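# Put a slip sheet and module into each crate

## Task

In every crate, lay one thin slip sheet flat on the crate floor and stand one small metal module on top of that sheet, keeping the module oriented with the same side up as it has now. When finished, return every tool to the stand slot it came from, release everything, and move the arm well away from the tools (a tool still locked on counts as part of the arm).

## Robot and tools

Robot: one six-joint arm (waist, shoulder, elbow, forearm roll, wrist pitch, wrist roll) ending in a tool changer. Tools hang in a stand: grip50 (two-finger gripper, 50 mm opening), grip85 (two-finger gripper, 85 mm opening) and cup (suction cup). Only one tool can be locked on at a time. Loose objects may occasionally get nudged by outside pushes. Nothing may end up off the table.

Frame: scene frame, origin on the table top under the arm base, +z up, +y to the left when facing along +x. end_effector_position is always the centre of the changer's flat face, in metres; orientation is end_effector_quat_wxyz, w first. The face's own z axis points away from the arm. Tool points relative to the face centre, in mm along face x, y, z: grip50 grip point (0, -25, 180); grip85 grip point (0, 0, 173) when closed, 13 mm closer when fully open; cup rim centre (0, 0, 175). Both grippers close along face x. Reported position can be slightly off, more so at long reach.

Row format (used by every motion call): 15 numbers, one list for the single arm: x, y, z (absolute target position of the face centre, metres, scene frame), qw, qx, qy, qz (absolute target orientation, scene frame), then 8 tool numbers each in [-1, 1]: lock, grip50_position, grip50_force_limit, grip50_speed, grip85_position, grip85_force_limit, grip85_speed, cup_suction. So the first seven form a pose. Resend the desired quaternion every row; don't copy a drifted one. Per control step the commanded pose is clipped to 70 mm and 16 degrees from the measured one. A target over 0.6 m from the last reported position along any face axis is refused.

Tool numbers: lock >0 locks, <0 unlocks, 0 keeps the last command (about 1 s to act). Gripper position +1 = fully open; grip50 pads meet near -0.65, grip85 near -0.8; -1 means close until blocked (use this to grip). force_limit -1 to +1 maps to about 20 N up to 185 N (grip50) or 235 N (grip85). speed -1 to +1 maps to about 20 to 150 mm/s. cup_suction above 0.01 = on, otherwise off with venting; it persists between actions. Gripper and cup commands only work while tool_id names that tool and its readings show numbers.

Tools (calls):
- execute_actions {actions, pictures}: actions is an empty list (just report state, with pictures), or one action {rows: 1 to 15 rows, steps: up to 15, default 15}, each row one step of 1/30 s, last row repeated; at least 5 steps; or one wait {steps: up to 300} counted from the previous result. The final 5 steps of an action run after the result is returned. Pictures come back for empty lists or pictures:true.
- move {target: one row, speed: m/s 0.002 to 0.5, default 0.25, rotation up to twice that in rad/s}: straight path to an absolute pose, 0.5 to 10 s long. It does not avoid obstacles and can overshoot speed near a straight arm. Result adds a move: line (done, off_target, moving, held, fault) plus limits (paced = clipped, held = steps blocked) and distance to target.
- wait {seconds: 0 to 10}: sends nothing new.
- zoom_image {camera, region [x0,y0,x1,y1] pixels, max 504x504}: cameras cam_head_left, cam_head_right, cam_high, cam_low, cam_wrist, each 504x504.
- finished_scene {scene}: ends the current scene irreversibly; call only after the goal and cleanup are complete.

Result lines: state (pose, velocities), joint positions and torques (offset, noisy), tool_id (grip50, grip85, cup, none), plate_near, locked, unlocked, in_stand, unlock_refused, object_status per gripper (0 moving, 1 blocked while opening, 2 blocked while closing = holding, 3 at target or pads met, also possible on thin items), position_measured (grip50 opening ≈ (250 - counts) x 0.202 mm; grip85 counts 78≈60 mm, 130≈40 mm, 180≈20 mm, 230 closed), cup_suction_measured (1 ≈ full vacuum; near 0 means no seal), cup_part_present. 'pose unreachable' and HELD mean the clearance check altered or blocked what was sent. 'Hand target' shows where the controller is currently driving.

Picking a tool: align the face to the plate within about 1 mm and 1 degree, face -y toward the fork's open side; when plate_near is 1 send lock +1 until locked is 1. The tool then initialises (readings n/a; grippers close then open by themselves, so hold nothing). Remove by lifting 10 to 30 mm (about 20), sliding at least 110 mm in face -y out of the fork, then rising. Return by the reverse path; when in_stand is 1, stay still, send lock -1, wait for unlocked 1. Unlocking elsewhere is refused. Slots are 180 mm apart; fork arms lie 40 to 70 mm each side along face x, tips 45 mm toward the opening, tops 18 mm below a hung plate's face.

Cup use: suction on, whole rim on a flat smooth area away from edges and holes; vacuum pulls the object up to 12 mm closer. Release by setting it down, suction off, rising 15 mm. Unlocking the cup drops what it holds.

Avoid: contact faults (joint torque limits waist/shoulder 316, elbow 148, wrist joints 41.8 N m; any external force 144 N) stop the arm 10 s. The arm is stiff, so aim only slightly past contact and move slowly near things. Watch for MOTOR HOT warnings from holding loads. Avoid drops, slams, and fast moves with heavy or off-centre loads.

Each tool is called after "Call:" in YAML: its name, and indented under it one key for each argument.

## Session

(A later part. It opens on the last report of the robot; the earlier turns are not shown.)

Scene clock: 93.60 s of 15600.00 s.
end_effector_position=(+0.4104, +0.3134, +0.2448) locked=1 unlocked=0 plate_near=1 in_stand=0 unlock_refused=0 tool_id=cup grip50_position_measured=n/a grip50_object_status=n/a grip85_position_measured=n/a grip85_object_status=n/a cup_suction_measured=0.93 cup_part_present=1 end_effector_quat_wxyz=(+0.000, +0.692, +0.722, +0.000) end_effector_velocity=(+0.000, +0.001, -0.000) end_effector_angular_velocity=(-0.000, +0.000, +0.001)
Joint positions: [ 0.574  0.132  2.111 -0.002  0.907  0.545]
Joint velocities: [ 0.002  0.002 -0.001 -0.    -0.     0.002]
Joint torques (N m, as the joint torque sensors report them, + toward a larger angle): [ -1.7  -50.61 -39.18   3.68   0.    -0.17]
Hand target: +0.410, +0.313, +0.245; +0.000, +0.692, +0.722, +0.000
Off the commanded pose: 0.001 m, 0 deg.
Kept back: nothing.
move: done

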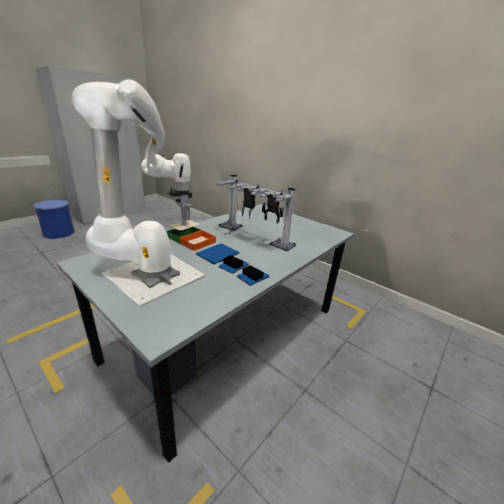

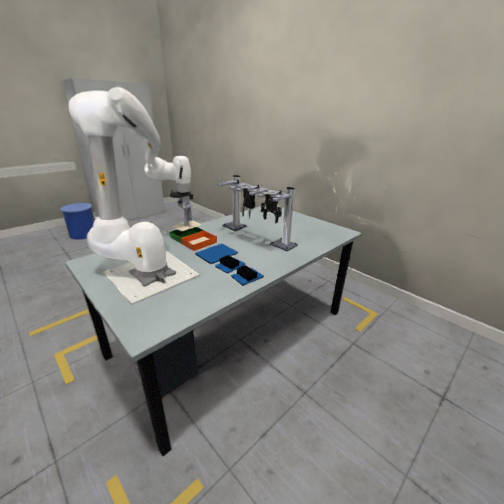

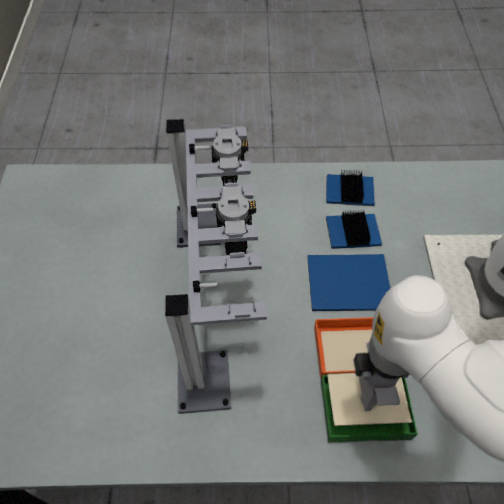

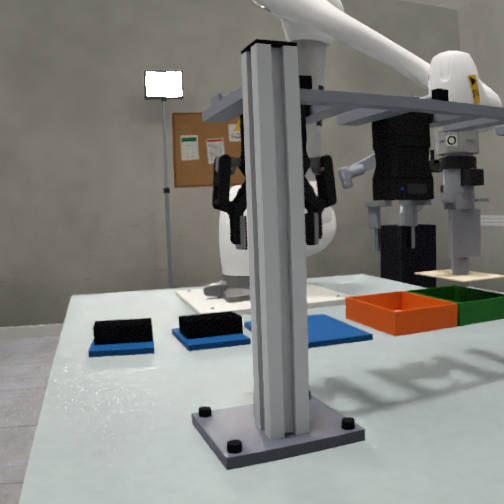

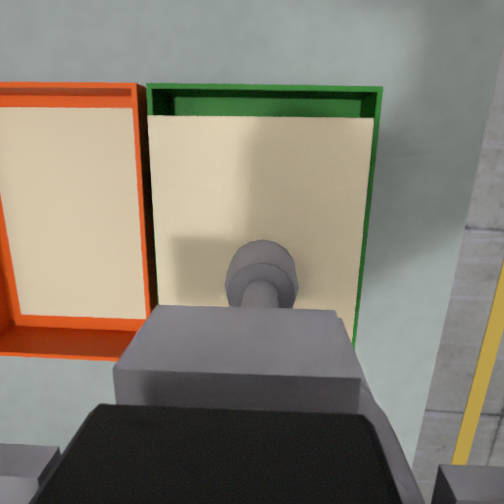

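Call:
move:
  target: [0.4005,0.3166,0.218,0,0.6921,0.7218,0,0,1,0,0,0.9,-0.5,0.2,1]
  speed: 0.05

Call:
zoom_image:
  camera: "cam_wrist"
  region: [100,60,420,340]

Scene clock: 94.97 s of 15600.00 s.
end_effector_position=(+0.4005, +0.3166, +0.2181) locked=1 unlocked=0 plate_near=1 in_stand=0 unlock_refused=0 tool_id=cup grip50_position_measured=n/a grip50_object_status=n/a grip85_position_measured=n/a grip85_object_status=n/a cup_suction_measured=0.93 cup_part_present=1 end_effector_quat_wxyz=(-0.000, +0.692, +0.722, +0.000) end_effector_velocity=(-0.000, +0.000, -0.002) end_effector_angular_velocity=(+0.000, -0.000, -0.000)
Joint positions: [ 0.59   0.156  2.144 -0.002  0.85   0.561]
Joint velocities: [ 0.001  0.002  0.002  0.    -0.004  0.001]
Joint torques (N m, as the joint torque sensors report them, + toward a larger angle): [ -2.94 -52.39 -37.75   3.55  -0.09  -0.04]
Hand target: +0.400, +0.317, +0.218; -0.000, +0.692, +0.722, +0.000
Off the commanded pose: 0.000 m, 0 deg.
Kept back: nothing.
move: done

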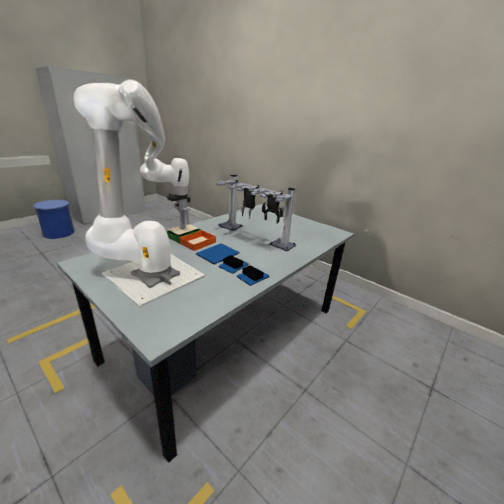

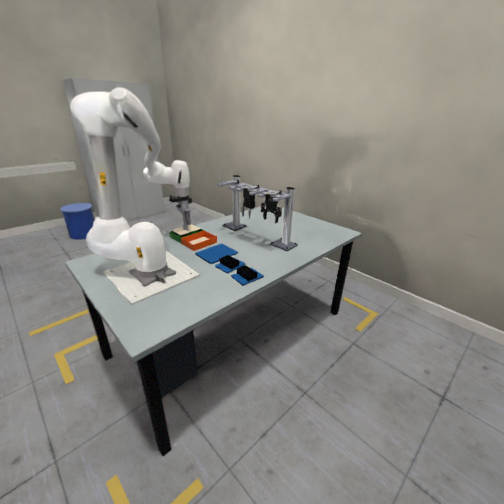

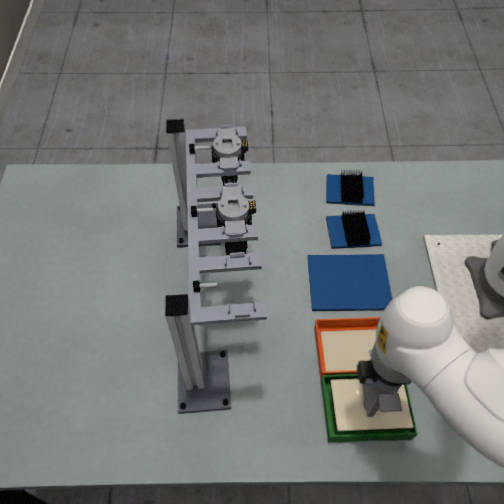

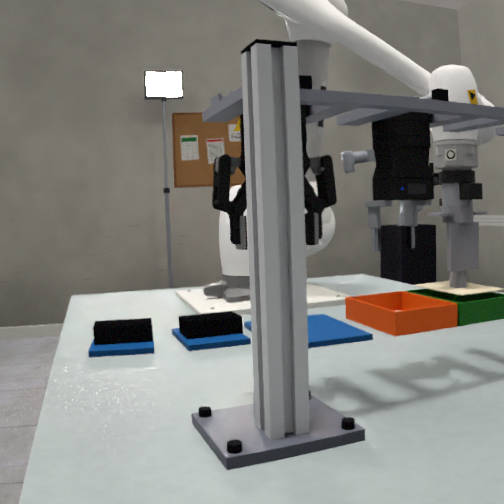

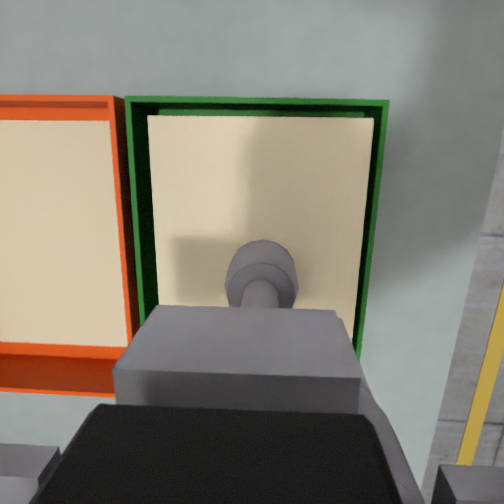

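Region (100, 60, 420, 340) of cam_wrist's 504x504 image, scaled by 1.575, with more detail than that image has; it fills the top 441 rows of this view, and the rest is white.

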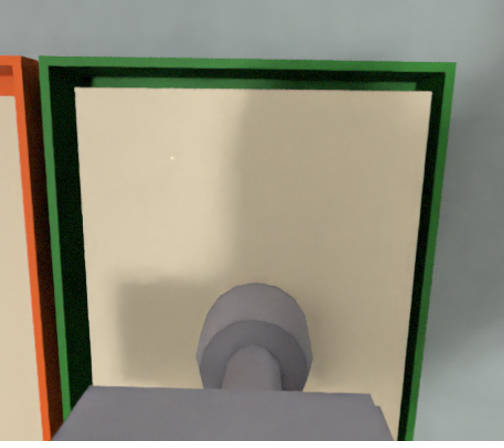

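Call:
move:
  target: [0.4018,0.3148,0.216,0,0.6921,0.7218,0,0,1,0,0,0.9,-0.5,0.2,1]
  speed: 0.02

Call:
zoom_image:
  camera: "cam_wrist"
  region: [100,60,420,340]

Scene clock: 95.90 s of 15600.00 s.
end_effector_position=(+0.4018, +0.3148, +0.2160) locked=1 unlocked=0 plate_near=1 in_stand=0 unlock_refused=0 tool_id=cup grip50_position_measured=n/a grip50_object_status=n/a grip85_position_measured=n/a grip85_object_status=n/a cup_suction_measured=0.93 cup_part_present=1 end_effector_quat_wxyz=(-0.000, +0.692, +0.722, +0.000) end_effector_velocity=(+0.000, -0.000, +0.000) end_effector_angular_velocity=(-0.000, -0.001, +0.000)
Joint positions: [ 0.585  0.159  2.146 -0.002  0.846  0.557]
Joint velocities: [-0.    -0.001  0.    -0.001 -0.001  0.   ]
Joint torques (N m, as the joint torque sensors report them, + toward a larger angle): [ -3.51 -53.05 -37.42   3.79  -0.11  -0.06]
Hand target: +0.402, +0.315, +0.216; -0.000, +0.692, +0.722, -0.000
Off the commanded pose: 0.000 m, 0 deg.
Kept back: nothing.
move: done

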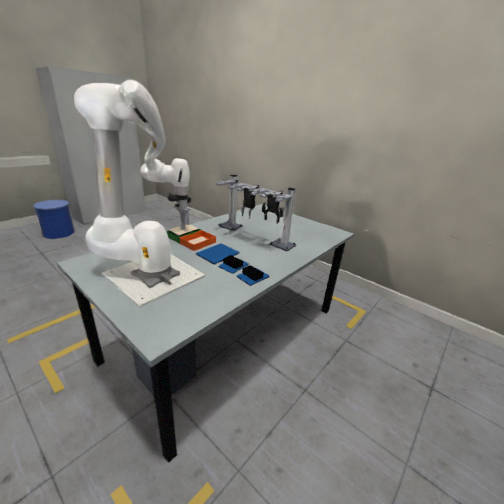

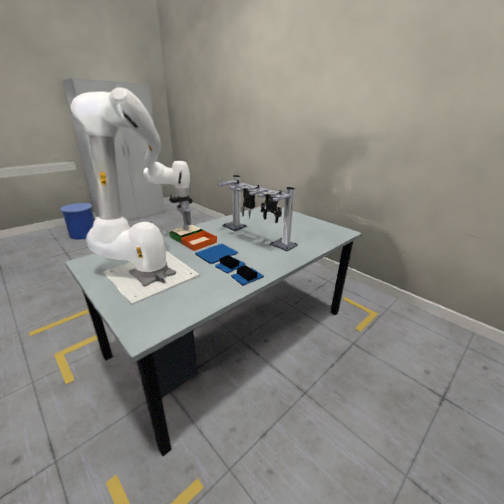

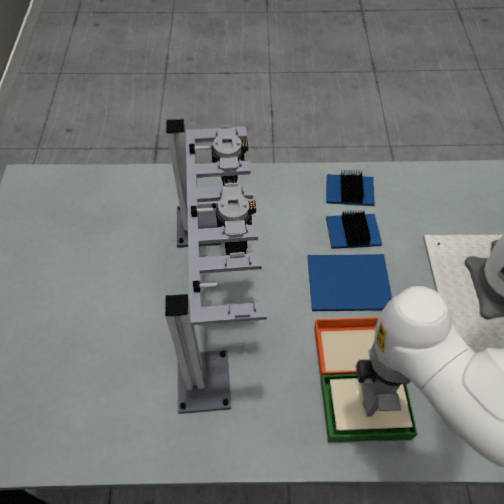

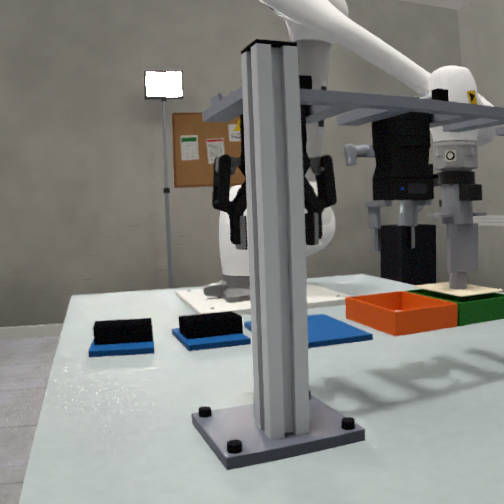

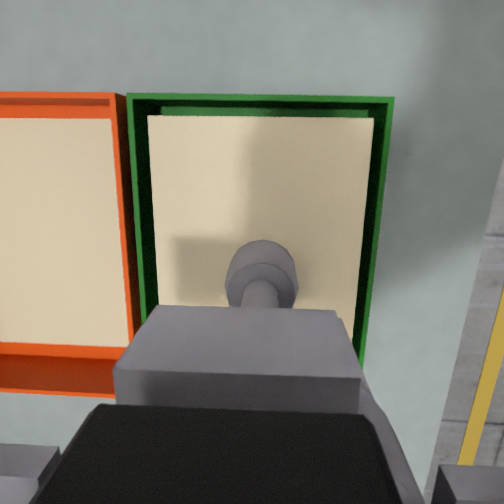

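Region (100, 60, 420, 340) of cam_wrist's 504x504 image, scaled by 1.575, with more detail than that image has; it fills the top 441 rows of this view, and the rest is white.

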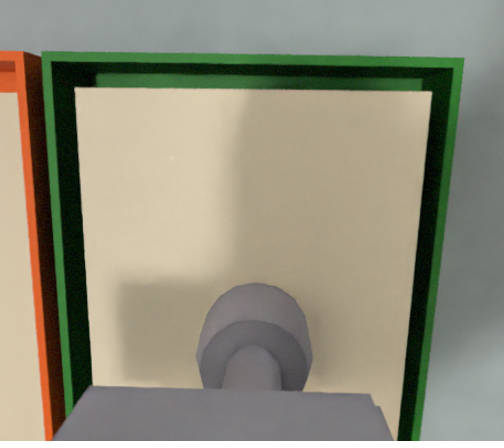

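Call:
move:
  target: [0.4018,0.3148,0.1765,0,0.6921,0.7218,0,0,1,0,0,0.9,-0.5,0.2,1]
  speed: 0.04

Scene clock: 97.43 s of 15600.00 s.
end_effector_position=(+0.4018, +0.3148, +0.1766) locked=1 unlocked=0 plate_near=1 in_stand=0 unlock_refused=0 tool_id=cup grip50_position_measured=n/a grip50_object_status=n/a grip85_position_measured=n/a grip85_object_status=n/a cup_suction_measured=0.93 cup_part_present=1 end_effector_quat_wxyz=(-0.000, +0.692, +0.722, +0.000) end_effector_velocity=(-0.000, -0.000, -0.001) end_effector_angular_velocity=(-0.000, +0.000, +0.000)
Joint positions: [ 0.585  0.212  2.177 -0.002  0.762  0.557]
Joint velocities: [ 0.     0.001  0.001  0.    -0.002 -0.   ]
Joint torques (N m, as the joint torque sensors report them, + toward a larger angle): [ -3.3  -55.96 -34.21   3.21   0.1    0.08]
Hand target: +0.402, +0.315, +0.176; -0.000, +0.692, +0.722, +0.000
Off the commanded pose: 0.000 m, 0 deg.
Kept back: nothing.
move: done

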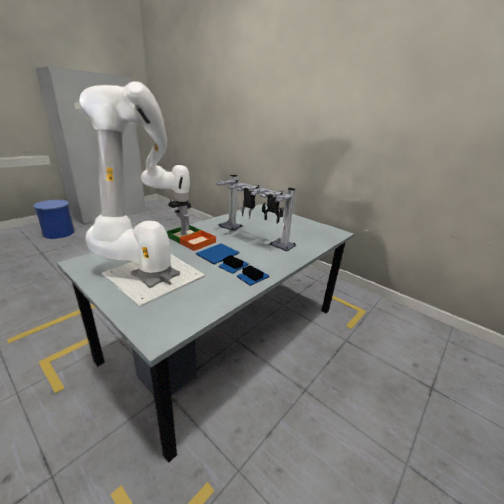

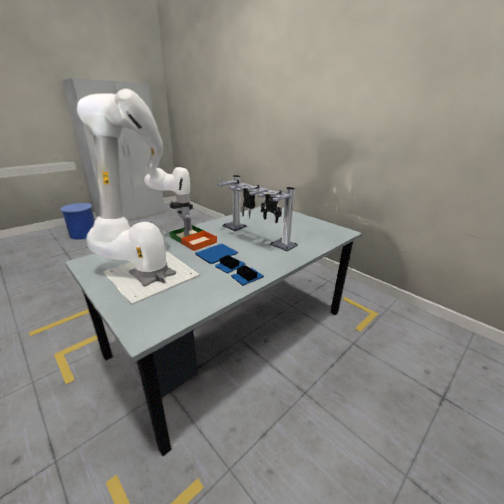

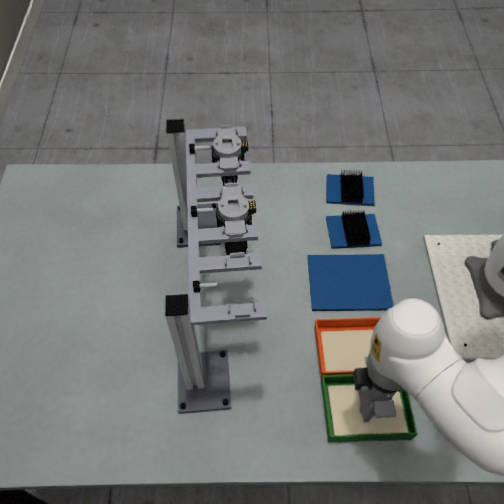

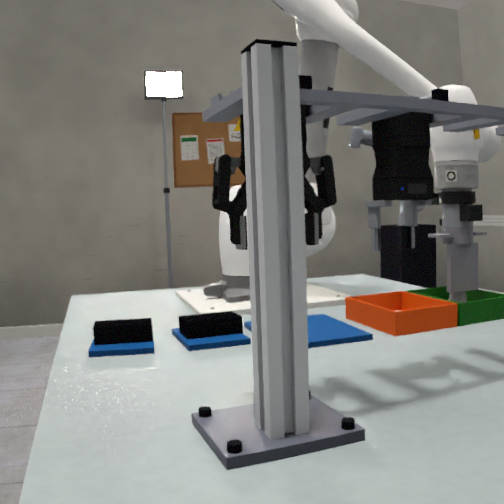

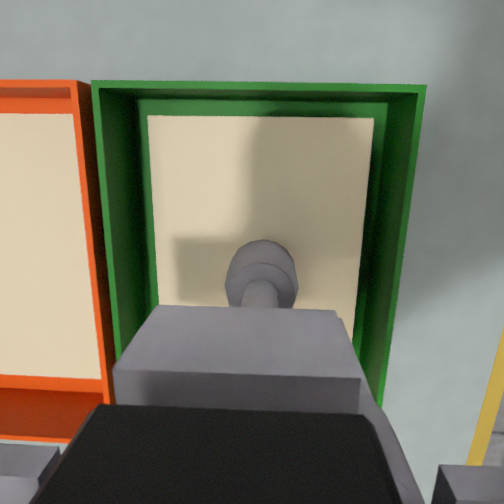

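Call:
execute_actions:
  actions:
    - {"rows":[[0.4018,0.3148,0.1765,0,0.6921,0.7218,0,0,1,0,0,0.9,-0.5,0.2,0]],"steps":15}

Call:
move:
  target: [0.4018,0.3148,0.25,0,0.6921,0.7218,0,0,1,0,0,0.9,-0.5,0.2,0]
  speed: 0.1

Scene clock: 97.93 s of 15600.00 s.
end_effector_position=(+0.4018, +0.3148, +0.1765) locked=1 unlocked=0 plate_near=1 in_stand=0 unlock_refused=0 tool_id=cup grip50_position_measured=n/a grip50_object_status=n/a grip85_position_measured=n/a grip85_object_status=n/a cup_suction_measured=0.00 cup_part_present=0 end_effector_quat_wxyz=(-0.000, +0.692, +0.722, -0.000) end_effector_velocity=(+0.001, +0.000, +0.002) end_effector_angular_velocity=(+0.002, -0.004, -0.001)
Joint positions: [ 0.585  0.212  2.177 -0.002  0.762  0.557]
Joint velocities: [ 0.    -0.002 -0.001  0.    -0.001  0.001]
Joint torques (N m, as the joint torque sensors report them, + toward a larger angle): [ -3.28 -53.45 -32.97   3.24  -0.13  -0.2 ]
Steps of this call (steps 1 to 5: nothing new was sent; steps 6 to 15: the first 10 steps of this action). Readings (end_effector_position | what the end effector reports):
6: (+0.4018, +0.3148, +0.1765) | locked=1 unlocked=0 plate_near=1 in_stand=0 unlock_refused=0 tool_id=cup grip50_position_measured=n/a grip50_object_status=n/a grip85_position_measured=n/a grip85_object_status=n/a cup_suction_measured=0.73 cup_part_present=1
7: (+0.4018, +0.3148, +0.1765) | locked=1 unlocked=0 plate_near=1 in_stand=0 unlock_refused=0 tool_id=cup grip50_position_measured=n/a grip50_object_status=n/a grip85_position_measured=n/a grip85_object_status=n/a cup_suction_measured=0.26 cup_part_present=0
9: (+0.4018, +0.3148, +0.1765) | locked=1 unlocked=0 plate_near=1 in_stand=0 unlock_refused=0 tool_id=cup grip50_position_measured=n/a grip50_object_status=n/a grip85_position_measured=n/a grip85_object_status=n/a cup_suction_measured=0.04 cup_part_present=0
13: (+0.4018, +0.3148, +0.1765) | locked=1 unlocked=0 plate_near=1 in_stand=0 unlock_refused=0 tool_id=cup grip50_position_measured=n/a grip50_object_status=n/a grip85_position_measured=n/a grip85_object_status=n/a cup_suction_measured=0.00 cup_part_present=0
15: the state above

Scene clock: 99.30 s of 15600.00 s.
end_effector_position=(+0.4019, +0.3148, +0.2500) locked=1 unlocked=0 plate_near=1 in_stand=0 unlock_refused=0 tool_id=cup grip50_position_measured=n/a grip50_object_status=n/a grip85_position_measured=n/a grip85_object_status=n/a cup_suction_measured=0.00 cup_part_present=0 end_effector_quat_wxyz=(+0.000, +0.692, +0.722, -0.000) end_effector_velocity=(-0.000, -0.000, +0.000) end_effector_angular_velocity=(-0.001, +0.001, +0.000)
Joint positions: [ 0.585  0.118  2.116 -0.002  0.917  0.557]
Joint velocities: [ 0.    -0.    -0.001  0.     0.003  0.   ]
Joint torques (N m, as the joint torque sensors report them, + toward a larger angle): [ -2.94 -49.98 -38.84   3.68   0.15  -0.08]
Hand target: +0.402, +0.315, +0.250; +0.000, +0.692, +0.722, -0.000
Off your previous action's commanded pose: 0.000 m, 0 deg at its last step (step 5 of this call).
Off the commanded pose: 0.000 m, 0 deg.
Kept back: nothing.
move: done

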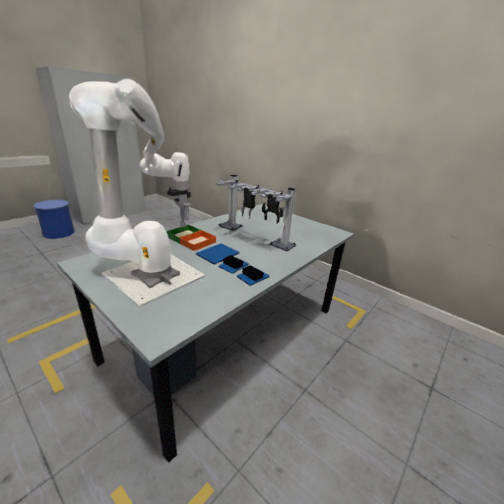

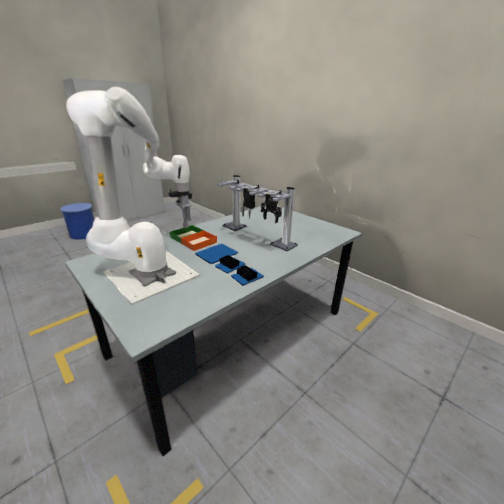

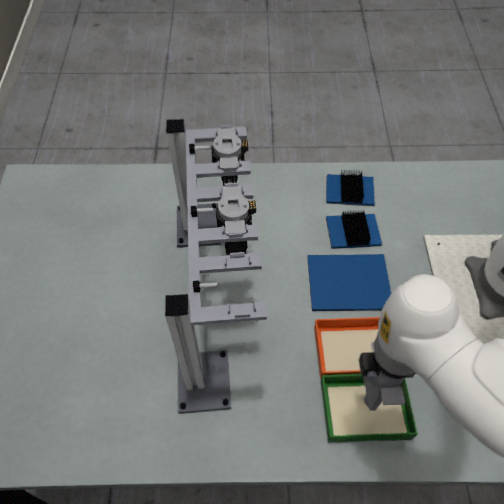

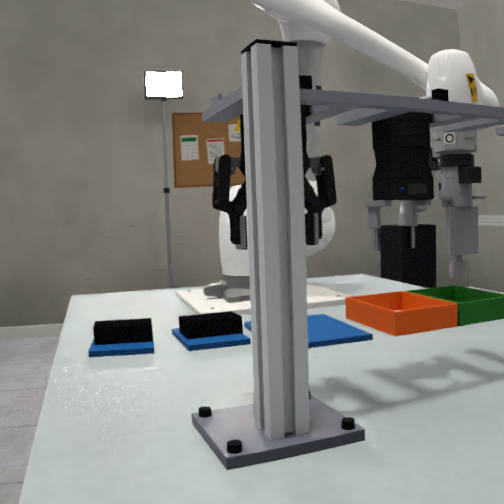

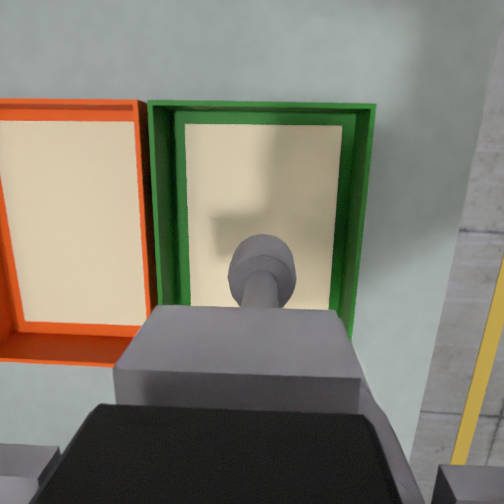

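Call:
move:
  target: [0.5518,0.1736,0.381,0,0.6794,0.7337,0,0,1,0,0,0.9,-0.5,0.2,0]
  speed: 0.3

Call:
move:
  target: [0.6814,0.1836,0.381,0,0.6794,0.7337,0,0,1,0,0,0.9,-0.5,0.2,0]
  speed: 0.12

Call:
move:
  target: [0.6814,0.1836,0.3612,0,0.6794,0.7337,0,0,1,0,0,0.9,-0.5,0.2,0]
  speed: 0.03

Scene clock: 101.50 s of 15600.00 s.
end_effector_position=(+0.5517, +0.1732, +0.3809) locked=1 unlocked=0 plate_near=1 in_stand=0 unlock_refused=0 tool_id=cup grip50_position_measured=n/a grip50_object_status=n/a grip85_position_measured=n/a grip85_object_status=n/a cup_suction_measured=0.00 cup_part_present=0 end_effector_quat_wxyz=(+0.000, +0.680, +0.734, -0.000) end_effector_velocity=(+0.001, -0.000, +0.000) end_effector_angular_velocity=(+0.000, -0.000, -0.001)
Joint positions: [ 0.236  0.107  1.858 -0.005  1.186  0.174]
Joint velocities: [-0.001  0.001 -0.002  0.    -0.    -0.001]
Joint torques (N m, as the joint torque sensors report them, + toward a larger angle): [ -3.75 -56.18 -44.69   4.41  -0.18   0.02]
Hand target: +0.552, +0.173, +0.381; +0.000, +0.680, +0.734, -0.000
Off the commanded pose: 0.000 m, 0 deg.
Kept back: nothing.
move: done

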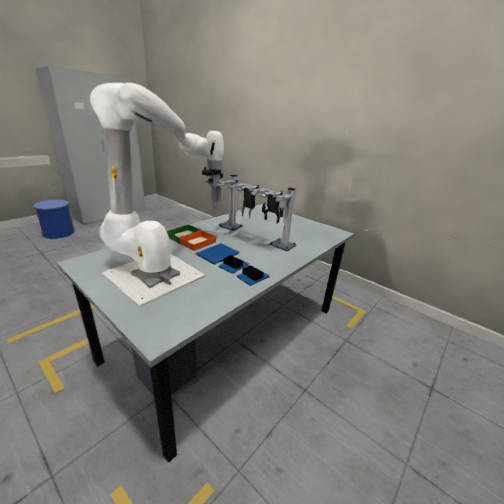

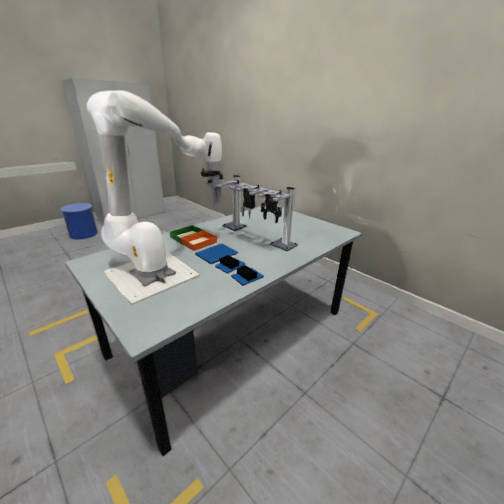

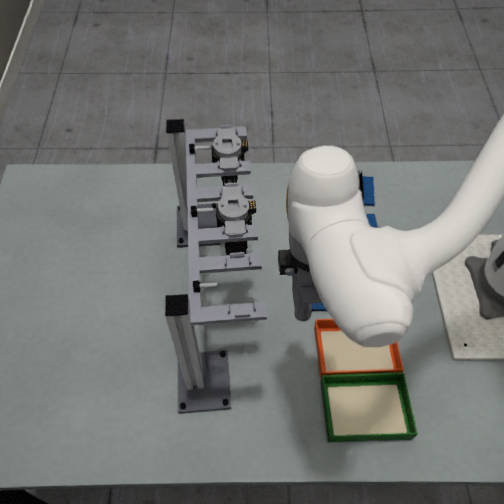

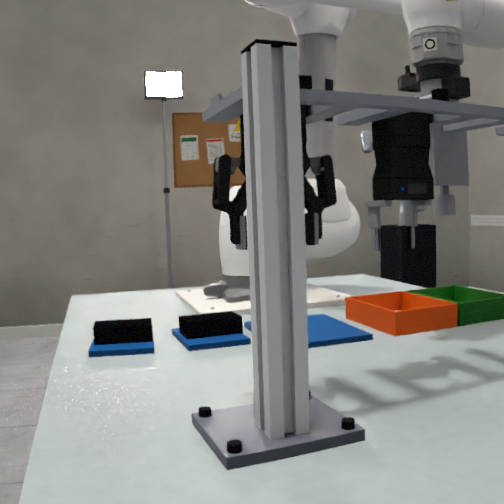

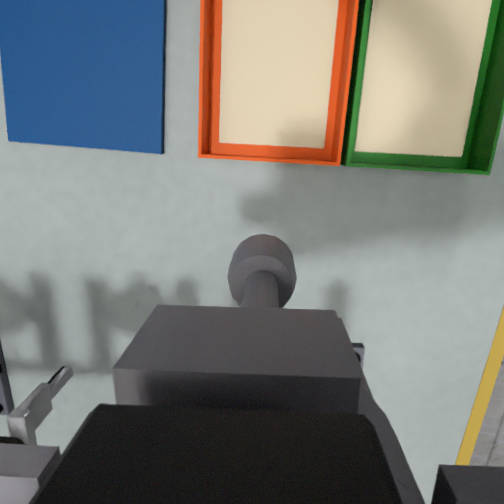

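Scene clock: 102.97 s of 15600.00 s.
end_effector_position=(+0.6813, +0.1834, +0.3808) locked=1 unlocked=0 plate_near=1 in_stand=0 unlock_refused=0 tool_id=cup grip50_position_measured=n/a grip50_object_status=n/a grip85_position_measured=n/a grip85_object_status=n/a cup_suction_measured=0.00 cup_part_present=0 end_effector_quat_wxyz=(+0.000, +0.679, +0.734, -0.000) end_effector_velocity=(+0.001, +0.000, -0.001) end_effector_angular_velocity=(-0.000, +0.001, -0.000)
Joint positions: [ 0.205  0.302  1.618 -0.005  1.231  0.143]
Joint velocities: [-0.     0.002 -0.002 -0.     0.001  0.   ]
Joint torques (N m, as the joint torque sensors report them, + toward a larger angle): [ -3.14 -78.65 -47.18   4.4   -0.04   0.08]
Hand target: +0.681, +0.183, +0.381; +0.000, +0.679, +0.734, -0.000
Off the commanded pose: 0.000 m, 0 deg.
Kept back: nothing.
move: done

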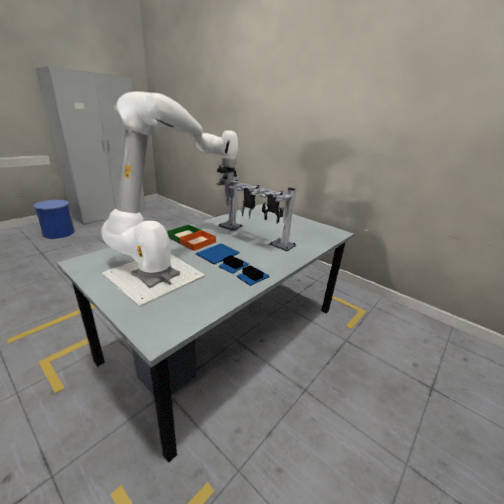

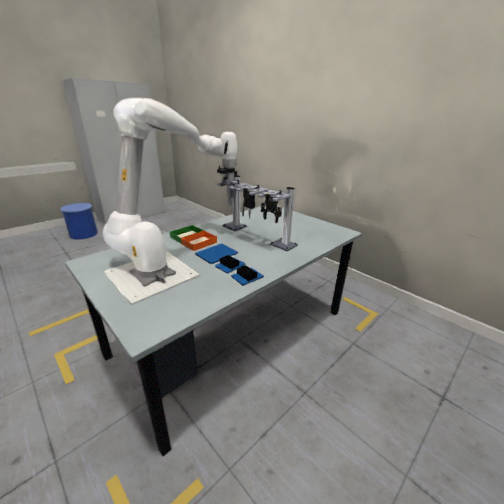

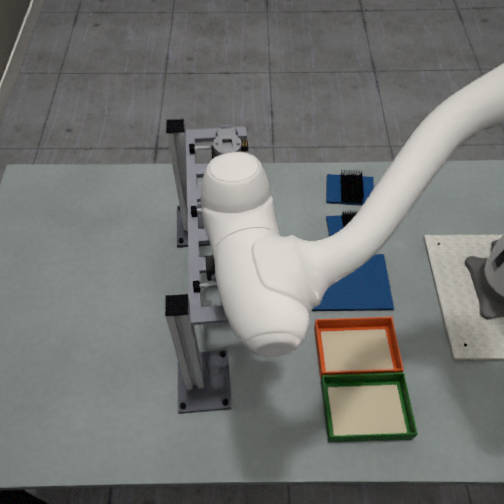

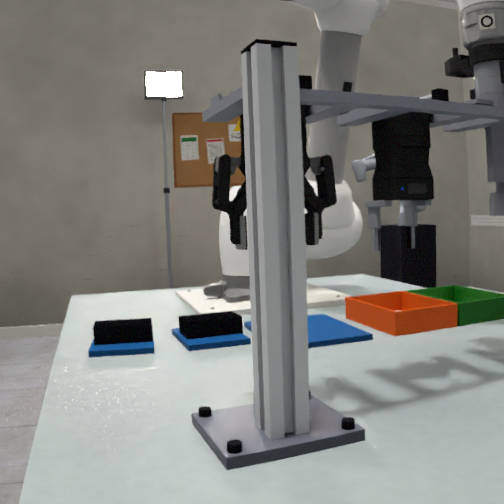

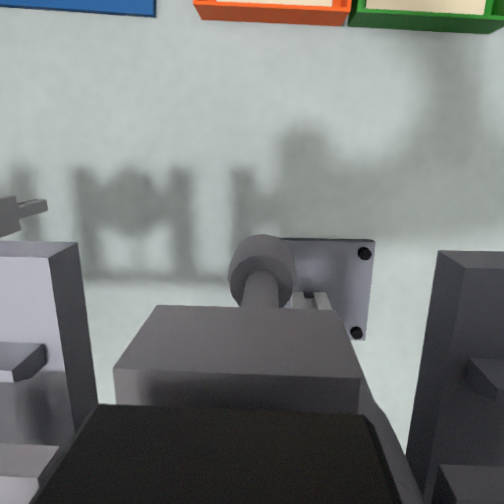

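Scene clock: 103.87 s of 15600.00 s.
end_effector_position=(+0.6814, +0.1836, +0.3613) locked=1 unlocked=0 plate_near=1 in_stand=1 unlock_refused=0 tool_id=cup grip50_position_measured=n/a grip50_object_status=n/a grip85_position_measured=n/a grip85_object_status=n/a cup_suction_measured=0.00 cup_part_present=0 end_effector_quat_wxyz=(-0.000, +0.679, +0.734, +0.000) end_effector_velocity=(+0.000, +0.000, -0.002) end_effector_angular_velocity=(-0.000, +0.001, +0.000)
Joint positions: [ 0.205  0.313  1.64  -0.005  1.197  0.143]
Joint velocities: [ 0.     0.002  0.001 -0.    -0.002 -0.   ]
Joint torques (N m, as the joint torque sensors report them, + toward a larger angle): [ -2.66 -79.21 -46.91   4.36  -0.07  -0.03]
Hand target: +0.681, +0.184, +0.361; -0.000, +0.679, +0.734, +0.000
Off the commanded pose: 0.000 m, 0 deg.
Kept back: nothing.
move: done

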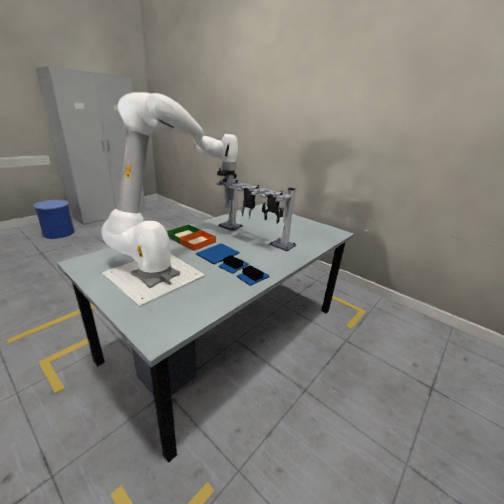

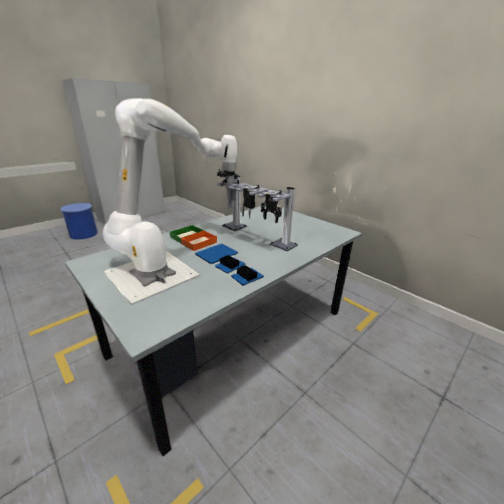

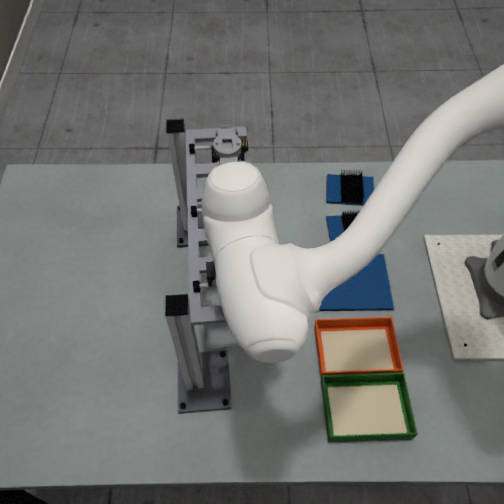

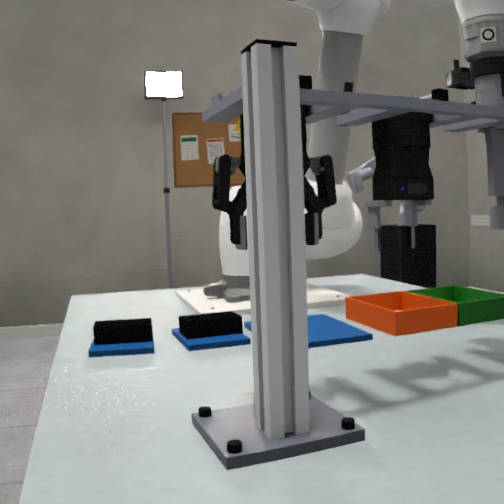

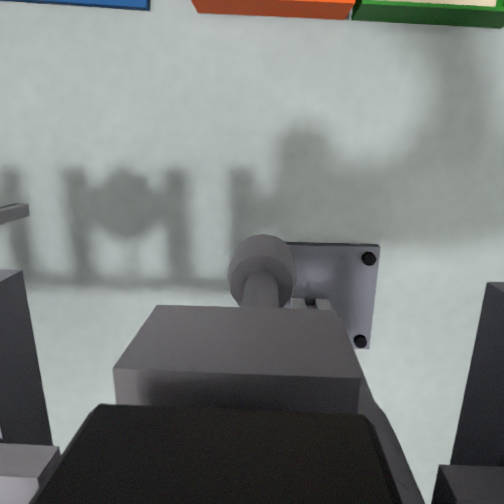

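Call:
execute_actions:
  actions:
    - {"rows":[[0.6814,0.1836,0.3612,0,0.6794,0.7337,0,-1,1,0,0,0.9,-0.5,0.2,0]],"steps":15}

Call:
execute_actions:
  actions:
    - {"rows":[[0.6814,0.1836,0.3612,0,0.6794,0.7337,0,-1,1,0,0,0.9,-0.5,0.2,0]],"steps":15}

Scene clock: 104.37 s of 15600.00 s.
end_effector_position=(+0.6814, +0.1836, +0.3611) locked=0 unlocked=0 plate_near=1 in_stand=1 unlock_refused=0 tool_id=none grip50_position_measured=n/a grip50_object_status=n/a grip85_position_measured=n/a grip85_object_status=n/a cup_suction_measured=n/a cup_part_present=n/a end_effector_quat_wxyz=(-0.000, +0.679, +0.734, -0.000) end_effector_velocity=(+0.001, +0.000, -0.001) end_effector_angular_velocity=(-0.000, -0.000, +0.000)
Joint positions: [ 0.205  0.313  1.64  -0.005  1.197  0.143]
Joint velocities: [-0.     0.002 -0.001 -0.    -0.001 -0.   ]
Joint torques (N m, as the joint torque sensors report them, + toward a larger angle): [ -3.1  -78.48 -45.44   4.21  -0.05   0.07]
Steps of this call (steps 1 to 5: nothing new was sent; steps 6 to 15: the first 10 steps of this action). Readings (end_effector_position | what the end effector reports):
6: (+0.6814, +0.1836, +0.3611) | locked=1 unlocked=0 plate_near=1 in_stand=1 unlock_refused=0 tool_id=cup grip50_position_measured=n/a grip50_object_status=n/a grip85_position_measured=n/a grip85_object_status=n/a cup_suction_measured=0.00 cup_part_present=0
7: (+0.6814, +0.1836, +0.3611) | locked=1 unlocked=0 plate_near=1 in_stand=1 unlock_refused=0 tool_id=cup grip50_position_measured=n/a grip50_object_status=n/a grip85_position_measured=n/a grip85_object_status=n/a cup_suction_measured=0.00 cup_part_present=0
9: (+0.6814, +0.1836, +0.3611) | locked=1 unlocked=0 plate_near=1 in_stand=1 unlock_refused=0 tool_id=cup grip50_position_measured=n/a grip50_object_status=n/a grip85_position_measured=n/a grip85_object_status=n/a cup_suction_measured=0.00 cup_part_present=0
13: (+0.6814, +0.1836, +0.3611) | locked=0 unlocked=0 plate_near=1 in_stand=1 unlock_refused=0 tool_id=none grip50_position_measured=n/a grip50_object_status=n/a grip85_position_measured=n/a grip85_object_status=n/a cup_suction_measured=n/a cup_part_present=n/a
15: the state above

Scene clock: 104.87 s of 15600.00 s.
end_effector_position=(+0.6814, +0.1836, +0.3612) locked=0 unlocked=1 plate_near=0 in_stand=1 unlock_refused=0 tool_id=none grip50_position_measured=n/a grip50_object_status=n/a grip85_position_measured=n/a grip85_object_status=n/a cup_suction_measured=n/a cup_part_present=n/a end_effector_quat_wxyz=(-0.000, +0.679, +0.734, +0.000) end_effector_velocity=(-0.000, -0.000, -0.000) end_effector_angular_velocity=(-0.000, +0.001, -0.000)
Joint positions: [ 0.205  0.313  1.64  -0.005  1.197  0.143]
Joint velocities: [-0.  0.  0.  0.  0.  0.]
Joint torques (N m, as the joint torque sensors report them, + toward a larger angle): [ -3.73 -72.92 -42.25   4.27   0.05   0.01]
Off your previous action's commanded pose: 0.000 m, 0 deg at its last step (step 5 of this call).
Steps of this call (steps 1 to 5: the last 5 steps of your previous action; steps 6 to 15: the first 10 steps of this action). Readings (end_effector_position | what the end effector reports):
6: (+0.6814, +0.1836, +0.3612) | locked=0 unlocked=0 plate_near=0 in_stand=1 unlock_refused=0 tool_id=none grip50_position_measured=n/a grip50_object_status=n/a grip85_position_measured=n/a grip85_object_status=n/a cup_suction_measured=n/a cup_part_present=n/a
7: (+0.6814, +0.1836, +0.3612) | locked=0 unlocked=0 plate_near=0 in_stand=1 unlock_refused=0 tool_id=none grip50_position_measured=n/a grip50_object_status=n/a grip85_position_measured=n/a grip85_object_status=n/a cup_suction_measured=n/a cup_part_present=n/a
9: (+0.6814, +0.1836, +0.3612) | locked=0 unlocked=0 plate_near=0 in_stand=1 unlock_refused=0 tool_id=none grip50_position_measured=n/a grip50_object_status=n/a grip85_position_measured=n/a grip85_object_status=n/a cup_suction_measured=n/a cup_part_present=n/a
13: (+0.6814, +0.1836, +0.3612) | locked=0 unlocked=0 plate_near=0 in_stand=1 unlock_refused=0 tool_id=none grip50_position_measured=n/a grip50_object_status=n/a grip85_position_measured=n/a grip85_object_status=n/a cup_suction_measured=n/a cup_part_present=n/a
15: the state above


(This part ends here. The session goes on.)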